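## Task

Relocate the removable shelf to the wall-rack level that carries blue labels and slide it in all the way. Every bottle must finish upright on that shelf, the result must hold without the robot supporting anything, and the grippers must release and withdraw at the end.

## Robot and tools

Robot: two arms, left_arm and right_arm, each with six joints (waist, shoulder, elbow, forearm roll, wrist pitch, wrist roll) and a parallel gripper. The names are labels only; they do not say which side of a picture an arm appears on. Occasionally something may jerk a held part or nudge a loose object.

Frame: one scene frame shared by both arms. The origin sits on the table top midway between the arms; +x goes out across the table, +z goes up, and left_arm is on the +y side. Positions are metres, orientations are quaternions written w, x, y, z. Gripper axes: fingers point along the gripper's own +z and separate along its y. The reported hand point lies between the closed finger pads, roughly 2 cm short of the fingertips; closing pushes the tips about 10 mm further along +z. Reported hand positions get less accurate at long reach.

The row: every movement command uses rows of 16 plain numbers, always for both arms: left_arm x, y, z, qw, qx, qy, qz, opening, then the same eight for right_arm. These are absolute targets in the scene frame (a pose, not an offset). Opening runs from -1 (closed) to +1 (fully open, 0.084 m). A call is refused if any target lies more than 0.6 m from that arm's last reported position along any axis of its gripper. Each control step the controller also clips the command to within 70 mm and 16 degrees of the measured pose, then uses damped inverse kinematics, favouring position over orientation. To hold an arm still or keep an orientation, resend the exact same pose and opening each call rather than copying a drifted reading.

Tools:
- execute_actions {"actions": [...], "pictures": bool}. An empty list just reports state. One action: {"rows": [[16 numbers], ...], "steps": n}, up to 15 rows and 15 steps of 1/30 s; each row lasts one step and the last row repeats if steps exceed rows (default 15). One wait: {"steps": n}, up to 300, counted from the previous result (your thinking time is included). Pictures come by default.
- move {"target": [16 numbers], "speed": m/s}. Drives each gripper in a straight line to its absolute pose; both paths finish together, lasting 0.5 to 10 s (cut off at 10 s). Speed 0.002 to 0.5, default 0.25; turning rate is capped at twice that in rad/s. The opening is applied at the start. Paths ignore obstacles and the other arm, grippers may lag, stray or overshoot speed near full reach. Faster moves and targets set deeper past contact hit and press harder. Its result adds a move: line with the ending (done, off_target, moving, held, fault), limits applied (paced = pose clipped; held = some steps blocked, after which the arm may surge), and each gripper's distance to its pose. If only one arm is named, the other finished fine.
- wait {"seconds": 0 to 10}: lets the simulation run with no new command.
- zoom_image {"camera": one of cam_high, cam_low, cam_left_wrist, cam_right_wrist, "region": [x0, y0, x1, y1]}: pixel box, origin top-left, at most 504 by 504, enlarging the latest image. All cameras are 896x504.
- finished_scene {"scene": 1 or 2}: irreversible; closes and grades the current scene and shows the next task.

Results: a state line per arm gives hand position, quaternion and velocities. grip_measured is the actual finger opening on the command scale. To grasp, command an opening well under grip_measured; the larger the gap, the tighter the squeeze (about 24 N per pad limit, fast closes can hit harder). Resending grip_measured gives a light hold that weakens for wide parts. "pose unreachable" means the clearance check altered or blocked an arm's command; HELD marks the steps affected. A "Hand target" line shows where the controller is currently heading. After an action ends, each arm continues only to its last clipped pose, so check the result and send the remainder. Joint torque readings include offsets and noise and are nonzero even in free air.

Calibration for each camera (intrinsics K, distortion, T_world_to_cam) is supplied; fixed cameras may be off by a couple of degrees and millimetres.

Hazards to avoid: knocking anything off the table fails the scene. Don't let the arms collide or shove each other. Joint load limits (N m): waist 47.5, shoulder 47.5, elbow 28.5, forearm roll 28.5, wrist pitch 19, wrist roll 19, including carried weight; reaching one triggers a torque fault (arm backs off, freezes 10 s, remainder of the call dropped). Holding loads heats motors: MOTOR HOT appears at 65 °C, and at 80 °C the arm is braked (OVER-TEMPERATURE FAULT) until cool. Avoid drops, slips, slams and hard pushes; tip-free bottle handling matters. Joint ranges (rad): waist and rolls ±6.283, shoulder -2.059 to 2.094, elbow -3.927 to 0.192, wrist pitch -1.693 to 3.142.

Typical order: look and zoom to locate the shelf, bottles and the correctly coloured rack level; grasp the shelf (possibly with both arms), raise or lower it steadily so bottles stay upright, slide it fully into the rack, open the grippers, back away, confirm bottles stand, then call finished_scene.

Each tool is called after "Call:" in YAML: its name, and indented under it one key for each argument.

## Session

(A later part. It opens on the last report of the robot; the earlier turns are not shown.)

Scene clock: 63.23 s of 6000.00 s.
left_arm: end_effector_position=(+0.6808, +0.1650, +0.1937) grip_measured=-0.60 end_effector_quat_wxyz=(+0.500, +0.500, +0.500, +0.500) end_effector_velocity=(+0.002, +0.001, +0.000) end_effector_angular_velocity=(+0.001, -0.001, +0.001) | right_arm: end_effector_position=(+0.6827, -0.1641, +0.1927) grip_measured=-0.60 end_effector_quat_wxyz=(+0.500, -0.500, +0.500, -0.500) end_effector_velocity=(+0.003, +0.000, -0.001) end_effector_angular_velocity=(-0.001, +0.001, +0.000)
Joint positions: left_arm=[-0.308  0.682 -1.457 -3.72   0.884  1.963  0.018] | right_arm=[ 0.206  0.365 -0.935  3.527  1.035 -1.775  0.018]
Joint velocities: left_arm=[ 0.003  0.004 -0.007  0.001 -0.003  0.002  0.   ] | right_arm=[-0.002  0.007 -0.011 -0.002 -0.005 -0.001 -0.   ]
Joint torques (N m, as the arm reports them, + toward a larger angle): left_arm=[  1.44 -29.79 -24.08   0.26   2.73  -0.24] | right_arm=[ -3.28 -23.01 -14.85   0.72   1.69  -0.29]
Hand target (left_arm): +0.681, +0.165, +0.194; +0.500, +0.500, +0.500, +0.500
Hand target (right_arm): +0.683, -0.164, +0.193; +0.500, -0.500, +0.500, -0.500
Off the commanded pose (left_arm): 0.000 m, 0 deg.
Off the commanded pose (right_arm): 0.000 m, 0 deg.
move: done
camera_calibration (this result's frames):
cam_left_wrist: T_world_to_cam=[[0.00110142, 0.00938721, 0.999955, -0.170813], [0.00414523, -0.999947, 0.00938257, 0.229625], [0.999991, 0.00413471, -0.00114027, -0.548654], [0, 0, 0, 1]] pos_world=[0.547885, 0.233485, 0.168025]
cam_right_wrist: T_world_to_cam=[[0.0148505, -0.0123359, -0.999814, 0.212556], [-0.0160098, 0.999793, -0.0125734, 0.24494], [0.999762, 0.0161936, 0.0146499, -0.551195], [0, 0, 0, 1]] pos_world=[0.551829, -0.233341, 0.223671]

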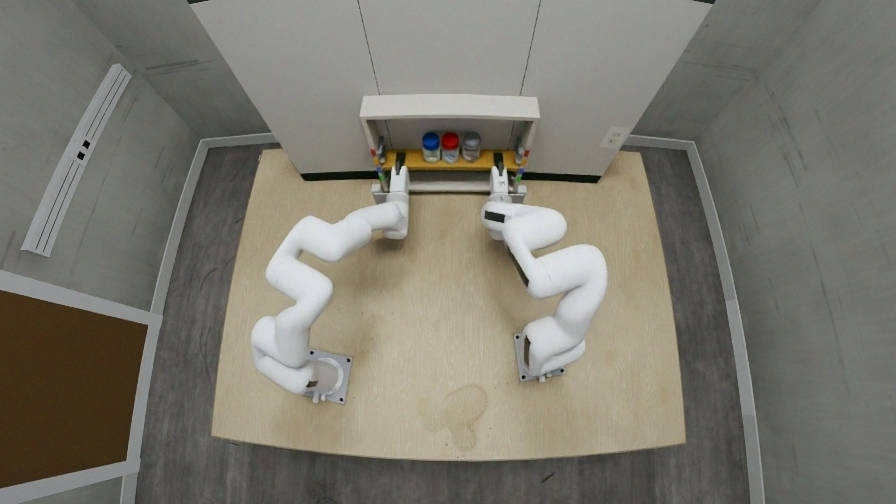

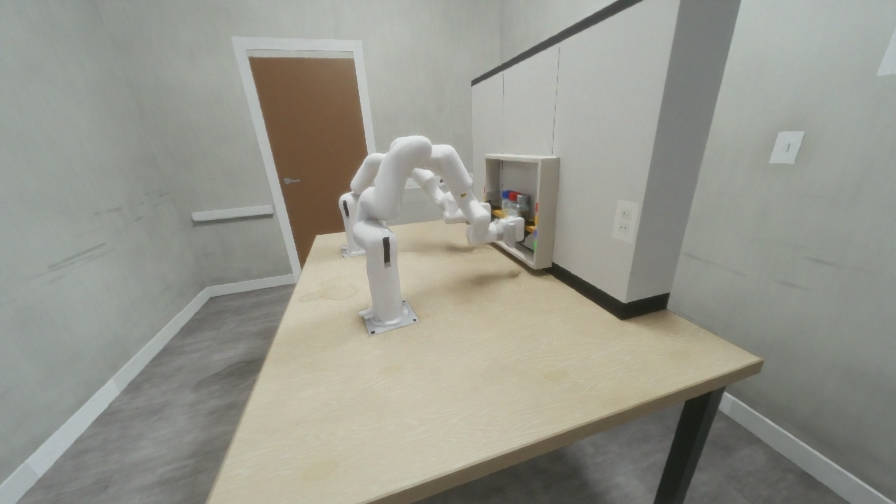

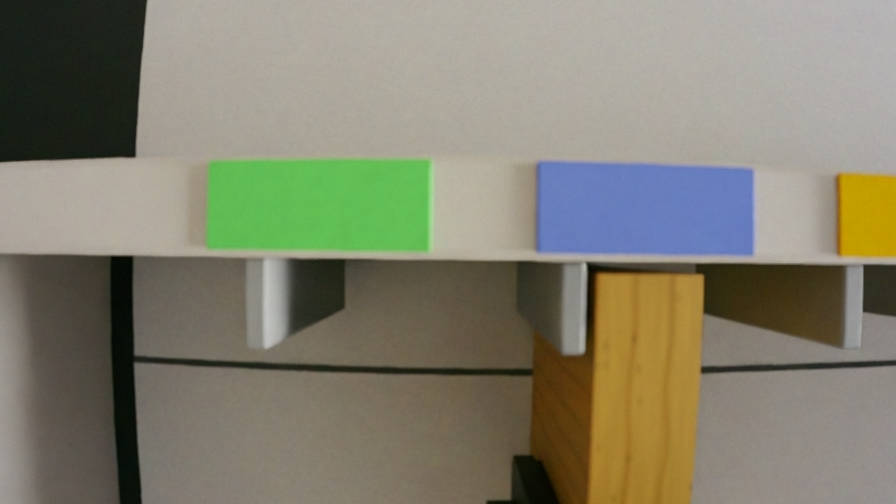

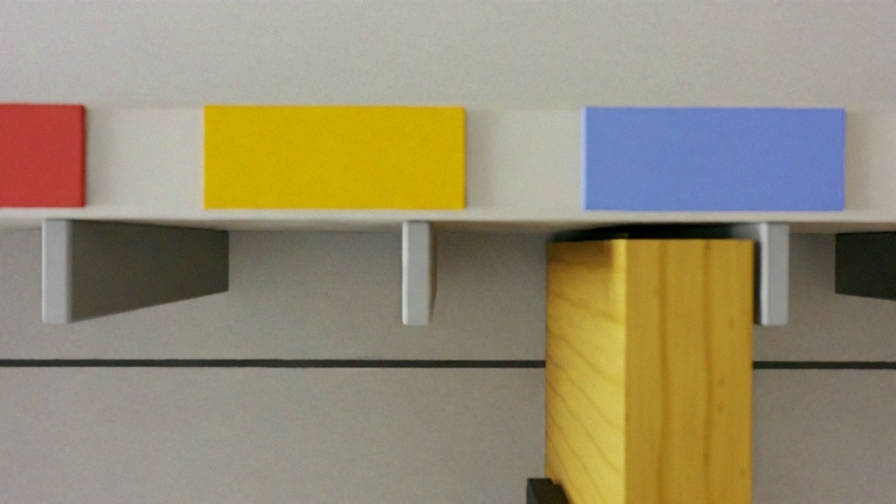

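Call:
move:
  target: [0.6803, 0.1653, 0.1915, 0.5, 0.5, 0.5, 0.5, -1, 0.6823, -0.1642, 0.191, 0.5, -0.5, 0.5, -0.5, -1]
  speed: 0.005

Scene clock: 64.70 s of 6000.00 s.
left_arm: end_effector_position=(+0.6808, +0.1651, +0.1930) grip_measured=-0.60 end_effector_quat_wxyz=(+0.501, +0.499, +0.500, +0.500) end_effector_velocity=(+0.000, +0.000, +0.001) end_effector_angular_velocity=(-0.003, -0.003, +0.001) | right_arm: end_effector_position=(+0.6828, -0.1641, +0.1921) grip_measured=-0.60 end_effector_quat_wxyz=(+0.501, -0.499, +0.500, -0.500) end_effector_velocity=(-0.001, +0.001, -0.000) end_effector_angular_velocity=(+0.000, +0.001, +0.001)
Joint positions: left_arm=[-0.309  0.684 -1.456 -3.718  0.888  1.961  0.018] | right_arm=[ 0.206  0.368 -0.935  3.527  1.04  -1.774  0.018]
Joint velocities: left_arm=[ 0.     0.    -0.    -0.     0.003 -0.002 -0.   ] | right_arm=[ 0.002 -0.     0.001  0.     0.001  0.    -0.   ]
Joint torques (N m, as the arm reports them, + toward a larger angle): left_arm=[  2.68 -26.77 -19.49  -0.53   1.92  -0.32] | right_arm=[ -3.76 -20.76 -12.89   1.38   0.78  -0.1 ]
Hand target (left_arm): +0.680, +0.165, +0.192; +0.500, +0.500, +0.500, +0.500
Hand target (right_arm): +0.682, -0.164, +0.191; +0.500, -0.500, +0.500, -0.500
Off the commanded pose (left_arm): 0.002 m, 0 deg.
Off the commanded pose (right_arm): 0.001 m, 0 deg.
move: done
camera_calibration (this result's frames):
cam_left_wrist: T_world_to_cam=[[-0.00116251, 0.0099768, 0.99995, -0.16866], [0.00456436, -0.99994, 0.009982, 0.229369], [0.999989, 0.00457574, 0.00111691, -0.549153], [0, 0, 0, 1]] pos_world=[0.547903, 0.233551, 0.166975]
cam_right_wrist: T_world_to_cam=[[0.0168248, -0.0118141, -0.999789, 0.210731], [-0.0155952, 0.999805, -0.0120767, 0.244608], [0.999737, 0.0157951, 0.0166373, -0.551715], [0, 0, 0, 1]] pos_world=[0.551839, -0.233357, 0.222819]

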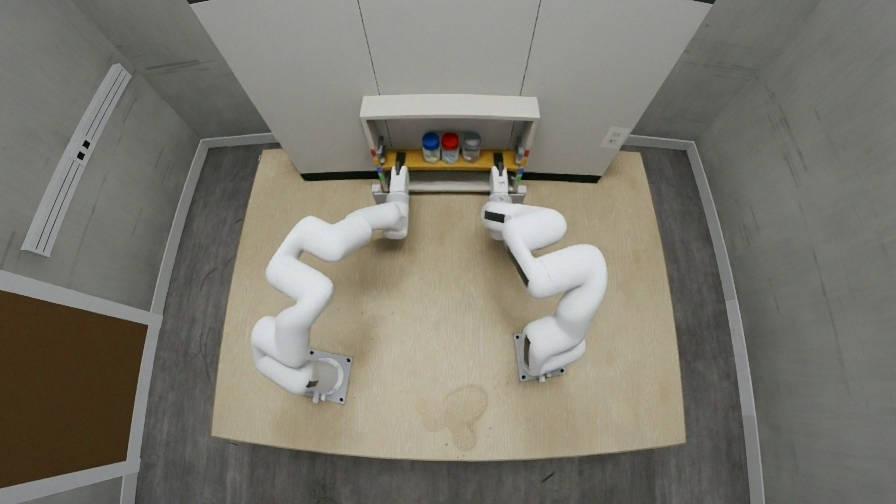

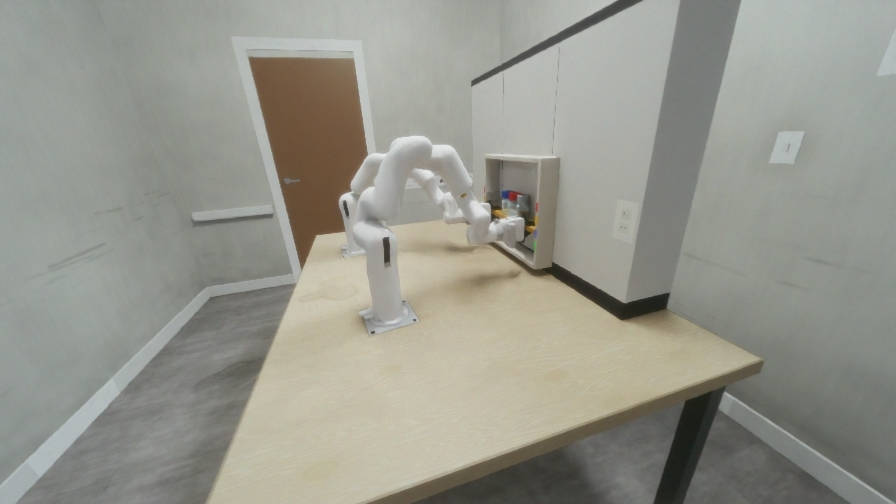

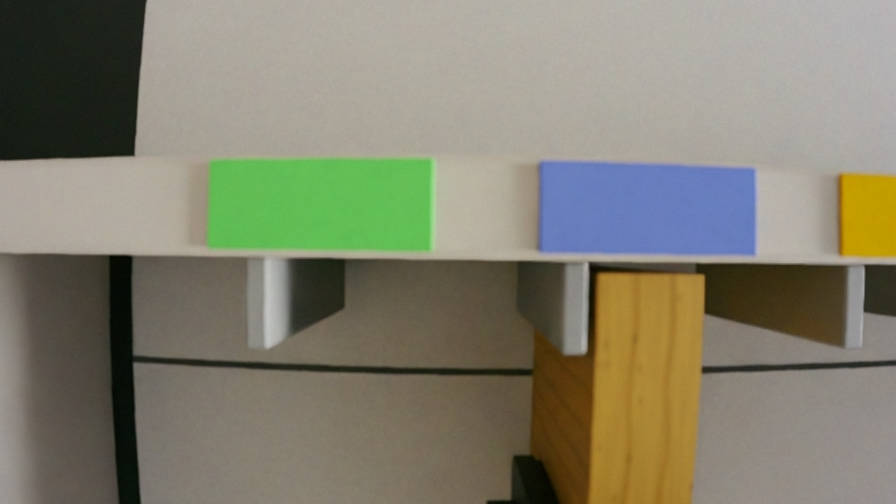

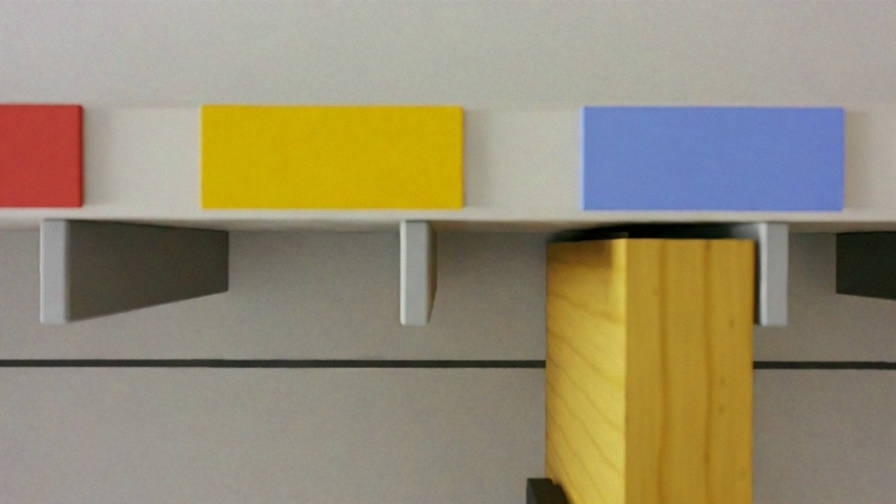

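Call:
execute_actions:
  actions:
    - {"rows": [[0.6798, 0.1653, 0.1915, 0.5, 0.5, 0.5, 0.5, -0.8, 0.6818, -0.1642, 0.191, 0.5, -0.5, 0.5, -0.5, -0.8],[0.6798, 0.1653, 0.1915, 0.5, 0.5, 0.5, 0.5, -0.7, 0.6818, -0.1642, 0.191, 0.5, -0.5, 0.5, -0.5, -0.7],[0.6798, 0.1653, 0.1915, 0.5, 0.5, 0.5, 0.5, -0.65, 0.6818, -0.1642, 0.191, 0.5, -0.5, 0.5, -0.5, -0.65],[0.6798, 0.1653, 0.1915, 0.5, 0.5, 0.5, 0.5, -0.62, 0.6818, -0.1642, 0.191, 0.5, -0.5, 0.5, -0.5, -0.62],[0.6798, 0.1653, 0.1915, 0.5, 0.5, 0.5, 0.5, -0.6, 0.6818, -0.1642, 0.191, 0.5, -0.5, 0.5, -0.5, -0.6],[0.6798, 0.1653, 0.1915, 0.5, 0.5, 0.5, 0.5, -0.58, 0.6818, -0.1642, 0.191, 0.5, -0.5, 0.5, -0.5, -0.58],[0.6798, 0.1653, 0.1915, 0.5, 0.5, 0.5, 0.5, -0.57, 0.6818, -0.1642, 0.191, 0.5, -0.5, 0.5, -0.5, -0.57],[0.6798, 0.1653, 0.1915, 0.5, 0.5, 0.5, 0.5, -0.56, 0.6818, -0.1642, 0.191, 0.5, -0.5, 0.5, -0.5, -0.56],[0.6798, 0.1653, 0.1915, 0.5, 0.5, 0.5, 0.5, -0.54, 0.6818, -0.1642, 0.191, 0.5, -0.5, 0.5, -0.5, -0.54],[0.6798, 0.1653, 0.1915, 0.5, 0.5, 0.5, 0.5, -0.52, 0.6818, -0.1642, 0.191, 0.5, -0.5, 0.5, -0.5, -0.52],[0.6798, 0.1653, 0.1915, 0.5, 0.5, 0.5, 0.5, -0.5, 0.6818, -0.1642, 0.191, 0.5, -0.5, 0.5, -0.5, -0.5],[0.6798, 0.1653, 0.1915, 0.5, 0.5, 0.5, 0.5, -0.45, 0.6818, -0.1642, 0.191, 0.5, -0.5, 0.5, -0.5, -0.45],[0.6798, 0.1653, 0.1915, 0.5, 0.5, 0.5, 0.5, -0.35, 0.6818, -0.1642, 0.191, 0.5, -0.5, 0.5, -0.5, -0.35],[0.6798, 0.1653, 0.1915, 0.5, 0.5, 0.5, 0.5, -0.2, 0.6818, -0.1642, 0.191, 0.5, -0.5, 0.5, -0.5, -0.2],[0.6798, 0.1653, 0.1915, 0.5, 0.5, 0.5, 0.5, 0.0, 0.6818, -0.1642, 0.191, 0.5, -0.5, 0.5, -0.5, 0.0]], "steps": 15}
  pictures: false

Call:
move:
  target: [0.50, 0.1653, 0.1915, 0.5, 0.5, 0.5, 0.5, 0.0, 0.50, -0.1642, 0.191, 0.5, -0.5, 0.5, -0.5, 0.0]
  speed: 0.2

Scene clock: 68.90 s of 6000.00 s.
left_arm: end_effector_position=(+0.6803, +0.1666, +0.1918) grip_measured=-0.35 end_effector_quat_wxyz=(+0.500, +0.499, +0.501, +0.501) end_effector_velocity=(-0.002, -0.006, +0.000) end_effector_angular_velocity=(+0.002, +0.001, -0.010) | right_arm: end_effector_position=(+0.6819, -0.1654, +0.1907) grip_measured=-0.34 end_effector_quat_wxyz=(+0.499, -0.500, +0.501, -0.500) end_effector_velocity=(+0.000, +0.007, +0.004) end_effector_angular_velocity=(+0.003, -0.007, +0.013)
Joint positions: left_arm=[-0.307  0.683 -1.452 -3.719  0.89   1.96   0.029] | right_arm=[ 0.205  0.367 -0.931  3.528  1.04  -1.773  0.029]
Joint velocities: left_arm=[-0.008 -0.001  0.     0.002 -0.002  0.001  0.16 ] | right_arm=[ 0.009 -0.002 -0.005 -0.004 -0.     0.003  0.164]
Joint torques (N m, as the arm reports them, + toward a larger angle): left_arm=[ -1.28 -28.6  -16.78  -0.12   1.81  -0.18] | right_arm=[ -0.88 -25.99 -10.39   1.21   1.88  -0.23]
Hand target (left_arm): +0.680, +0.165, +0.191; +0.500, +0.500, +0.500, +0.500
Hand target (right_arm): +0.682, -0.164, +0.191; +0.500, -0.500, +0.500, -0.500
Off the commanded pose (left_arm): 0.001 m, 0 deg.
Off the commanded pose (right_arm): 0.001 m, 0 deg.
Steps of this call (steps 1 to 90: nothing new was sent; then 0.70 s passed at rest; steps 91 to 105: all 15 steps of this action). Readings (end_effector_position):
91: left_arm (+0.6803, +0.1653, +0.1915) | right_arm (+0.6823, -0.1642, +0.1910)
92: left_arm (+0.6803, +0.1653, +0.1915) | right_arm (+0.6823, -0.1642, +0.1910)
94: left_arm (+0.6801, +0.1652, +0.1915) | right_arm (+0.6821, -0.1643, +0.1910)
98: left_arm (+0.6799, +0.1652, +0.1915) | right_arm (+0.6819, -0.1643, +0.1910)
105: the state above

Scene clock: 70.93 s of 6000.00 s.
left_arm: end_effector_position=(+0.5003, +0.1657, +0.1913) grip_measured=-0.01 end_effector_quat_wxyz=(+0.500, +0.500, +0.500, +0.500) end_effector_velocity=(-0.002, +0.000, -0.000) end_effector_angular_velocity=(-0.000, +0.002, -0.000) | right_arm: end_effector_position=(+0.5003, -0.1636, +0.1908) grip_measured=-0.01 end_effector_quat_wxyz=(+0.500, -0.500, +0.500, -0.500) end_effector_velocity=(-0.003, +0.000, -0.000) end_effector_angular_velocity=(+0.001, +0.003, -0.000)
Joint positions: left_arm=[-0.531  0.279 -0.783 -3.865  1.179  1.895  0.044] | right_arm=[ 0.457 -0.058 -0.323  3.757  1.255 -1.786  0.044]
Joint velocities: left_arm=[-0.003 -0.006  0.008 -0.003  0.001 -0.     0.   ] | right_arm=[ 0.005 -0.008  0.007  0.007 -0.003 -0.002 -0.   ]
Joint torques (N m, as the arm reports them, + toward a larger angle): left_arm=[ -1.03 -19.91 -13.88  -0.12   1.72  -0.24] | right_arm=[ -1.15 -13.79  -8.89   0.86   1.86  -0.24]
Hand target (left_arm): +0.500, +0.166, +0.191; +0.500, +0.500, +0.500, +0.500
Hand target (right_arm): +0.500, -0.164, +0.191; +0.500, -0.500, +0.500, -0.500
Off the commanded pose (left_arm): 0.001 m, 0 deg.
Off the commanded pose (right_arm): 0.001 m, 0 deg.
move: done
camera_calibration (this result's frames):
cam_left_wrist: T_world_to_cam=[[0.00127913, 0.0100297, 0.999949, -0.168378], [0.00435581, -0.99994, 0.0100241, 0.230886], [0.99999, 0.00434277, -0.00132274, -0.368141], [0, 0, 0, 1]] pos_world=[0.367347, 0.23416, 0.165568]
cam_right_wrist: T_world_to_cam=[[0.0145791, -0.0116258, -0.999826, 0.213633], [-0.0156676, 0.999807, -0.0118541, 0.241234], [0.999771, 0.0158377, 0.0143941, -0.368832], [0, 0, 0, 1]] pos_world=[0.369413, -0.232862, 0.221764]

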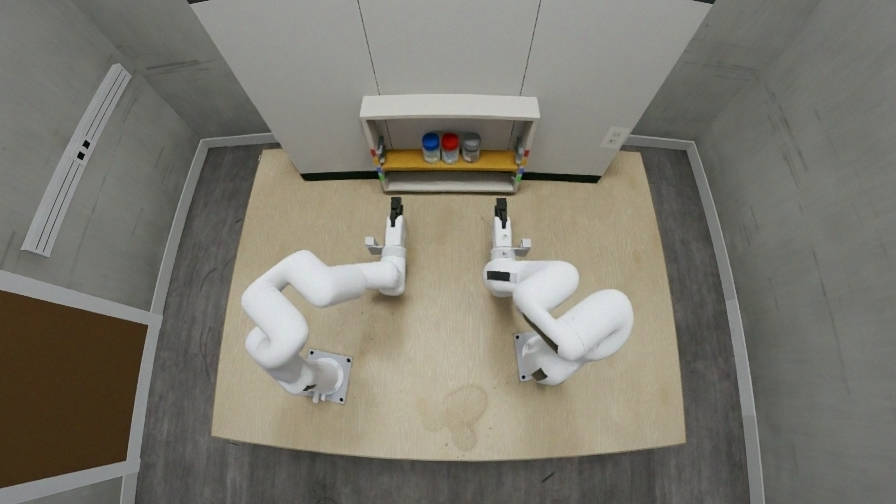

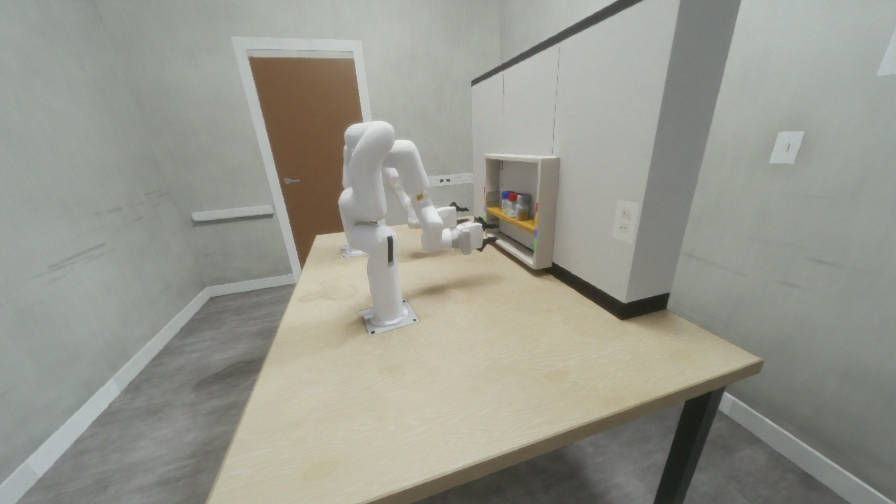

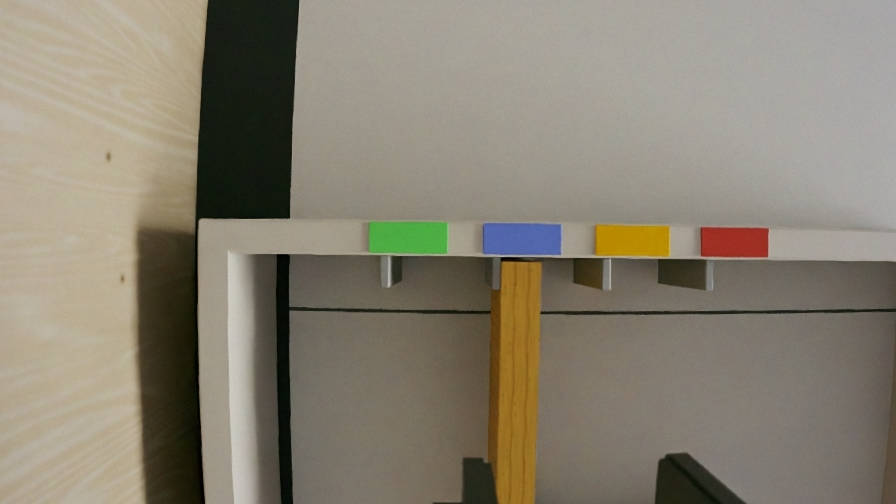

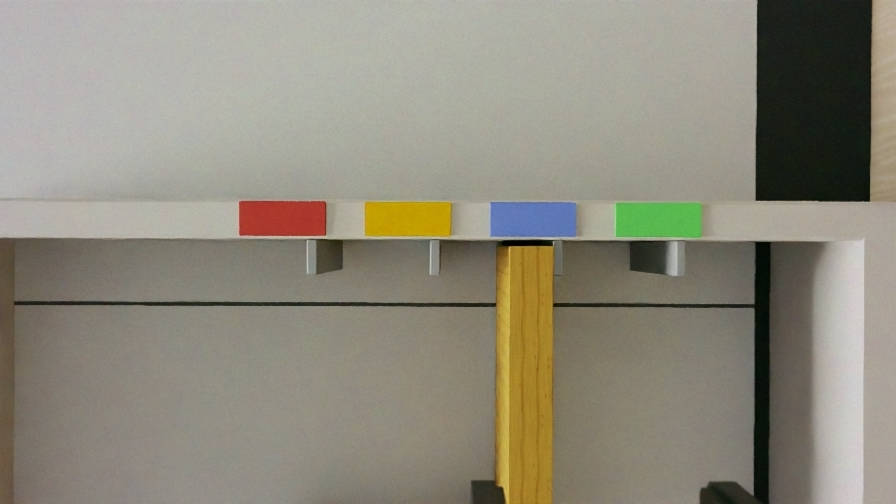

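Call:
zoom_image:
  camera: "cam_high"
  region: [340, 80, 560, 210]

Region (340, 80, 560, 210) of cam_high's 896x504 image, scaled by 2.291, with more detail than that image has; it fills the top 298 rows of this view, and the rest is white.

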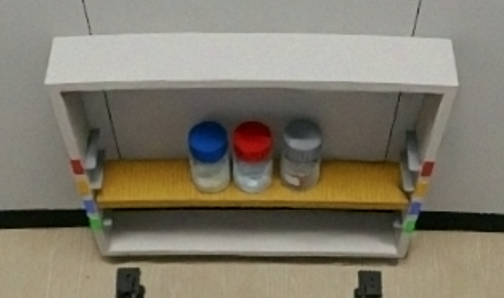

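Call:
move:
  target: [0.43, 0.20, 0.24, 0.5, 0.5, 0.5, 0.5, 0.0, 0.45, -0.16, 0.26, 0.5, -0.5, 0.5, -0.5, 0.0]
  speed: 0.2

Call:
finished_scene:
  scene: 1

Scene clock: 73.33 s of 6000.00 s.
left_arm: end_effector_position=(+0.4302, +0.2002, +0.2396) grip_measured=-0.01 end_effector_quat_wxyz=(+0.500, +0.500, +0.500, +0.500) end_effector_velocity=(-0.002, -0.000, +0.001) end_effector_angular_velocity=(-0.001, +0.001, -0.002) | right_arm: end_effector_position=(+0.4500, -0.1601, +0.2597) grip_measured=-0.01 end_effector_quat_wxyz=(+0.500, -0.500, +0.500, -0.500) end_effector_velocity=(-0.002, -0.001, +0.002) end_effector_angular_velocity=(-0.001, +0.005, -0.003)
Joint positions: left_arm=[-0.572 -0.075 -0.501 -3.929  1.141  1.967  0.044] | right_arm=[ 0.539 -0.507 -0.185  3.935  1.044 -2.043  0.044]
Joint velocities: left_arm=[-0.003 -0.009  0.006 -0.003 -0.003  0.003 -0.   ] | right_arm=[-0.    -0.018  0.003  0.011 -0.013 -0.016 -0.   ]
Joint torques (N m, as the arm reports them, + toward a larger angle): left_arm=[ -1.35 -13.77 -14.93  -0.11   1.82  -0.18] | right_arm=[ -0.85  -7.52 -11.33   1.     1.86   0.09]
Hand target (left_arm): +0.430, +0.200, +0.240; +0.500, +0.500, +0.500, +0.500
Hand target (right_arm): +0.450, -0.160, +0.260; +0.500, -0.500, +0.500, -0.500
Off the commanded pose (left_arm): 0.000 m, 0 deg.
Off the commanded pose (right_arm): 0.000 m, 0 deg.
move: done
camera_calibration (this result's frames):
cam_left_wrist: T_world_to_cam=[[0.00135266, 0.00910035, 0.999958, -0.216822], [0.00471853, -0.999948, 0.00909387, 0.265241], [0.999988, 0.00470603, -0.00139553, -0.298234], [0, 0, 0, 1]] pos_world=[0.297273, 0.268604, 0.213985]
cam_right_wrist: T_world_to_cam=[[0.014653, -0.012428, -0.999815, 0.283153], [-0.0150986, 0.999806, -0.0126491, 0.237716], [0.999779, 0.0152812, 0.0144625, -0.319717], [0, 0, 0, 1]] pos_world=[0.319086, -0.229265, 0.290732]

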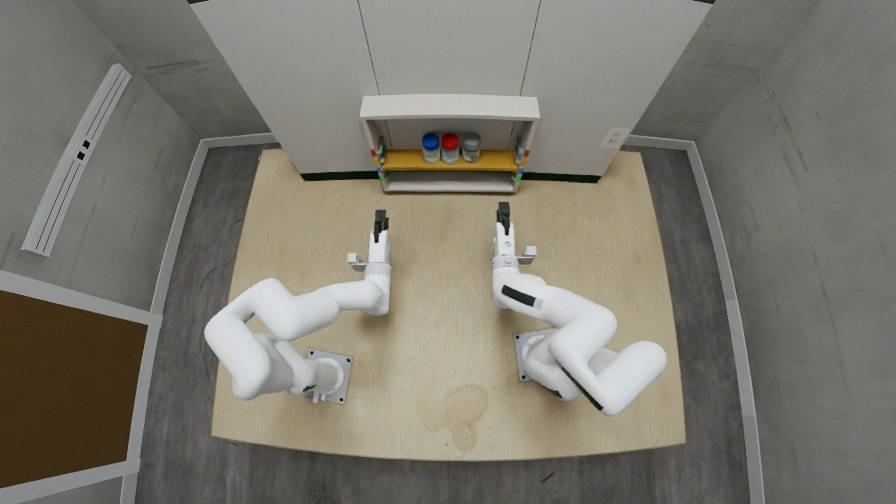

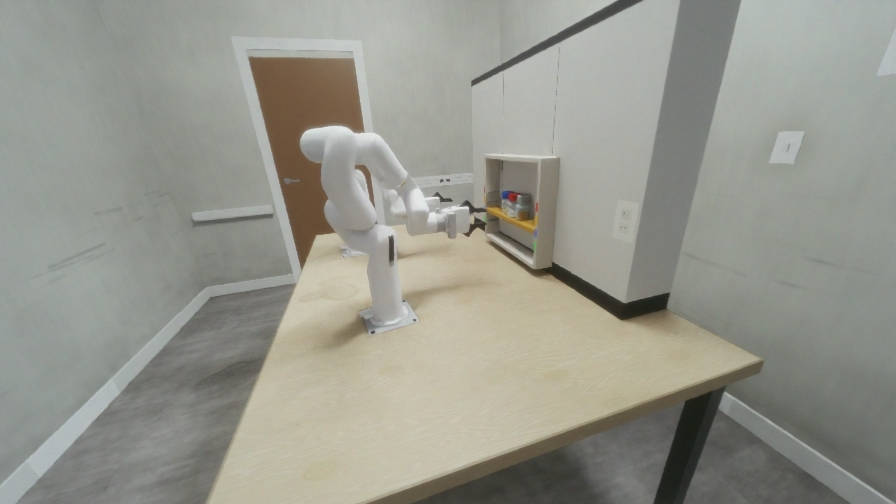

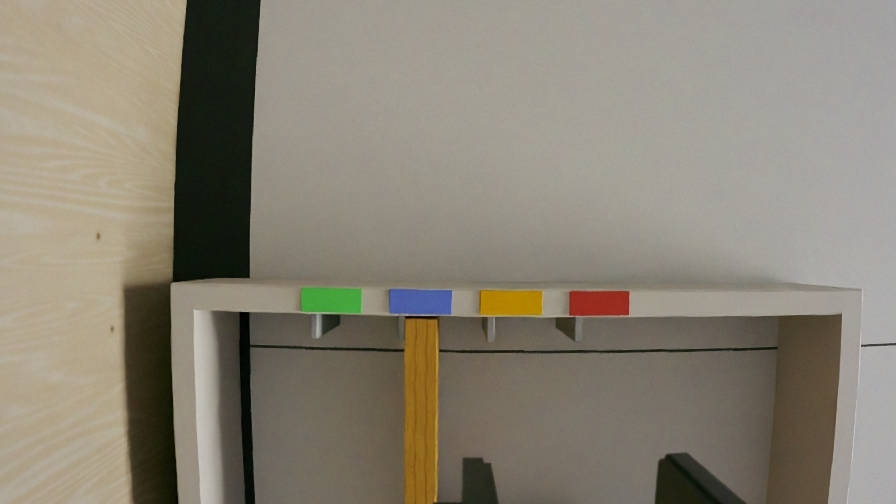

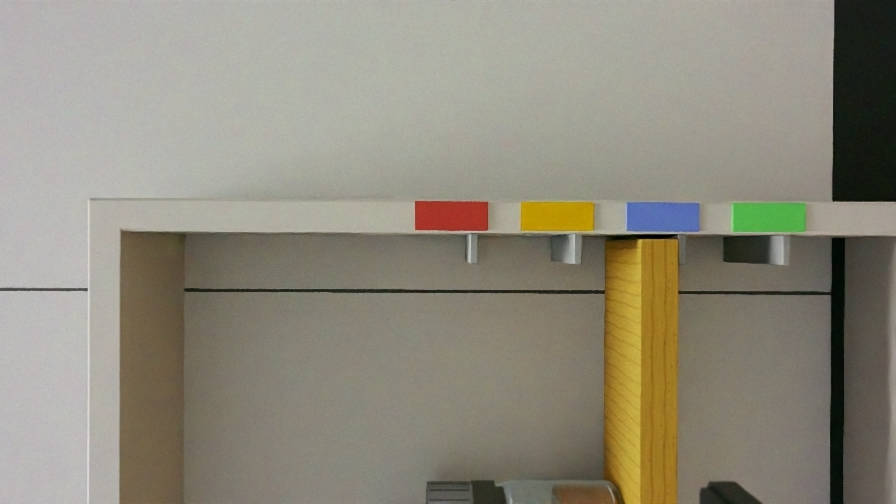

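The scene is finished: the task was done.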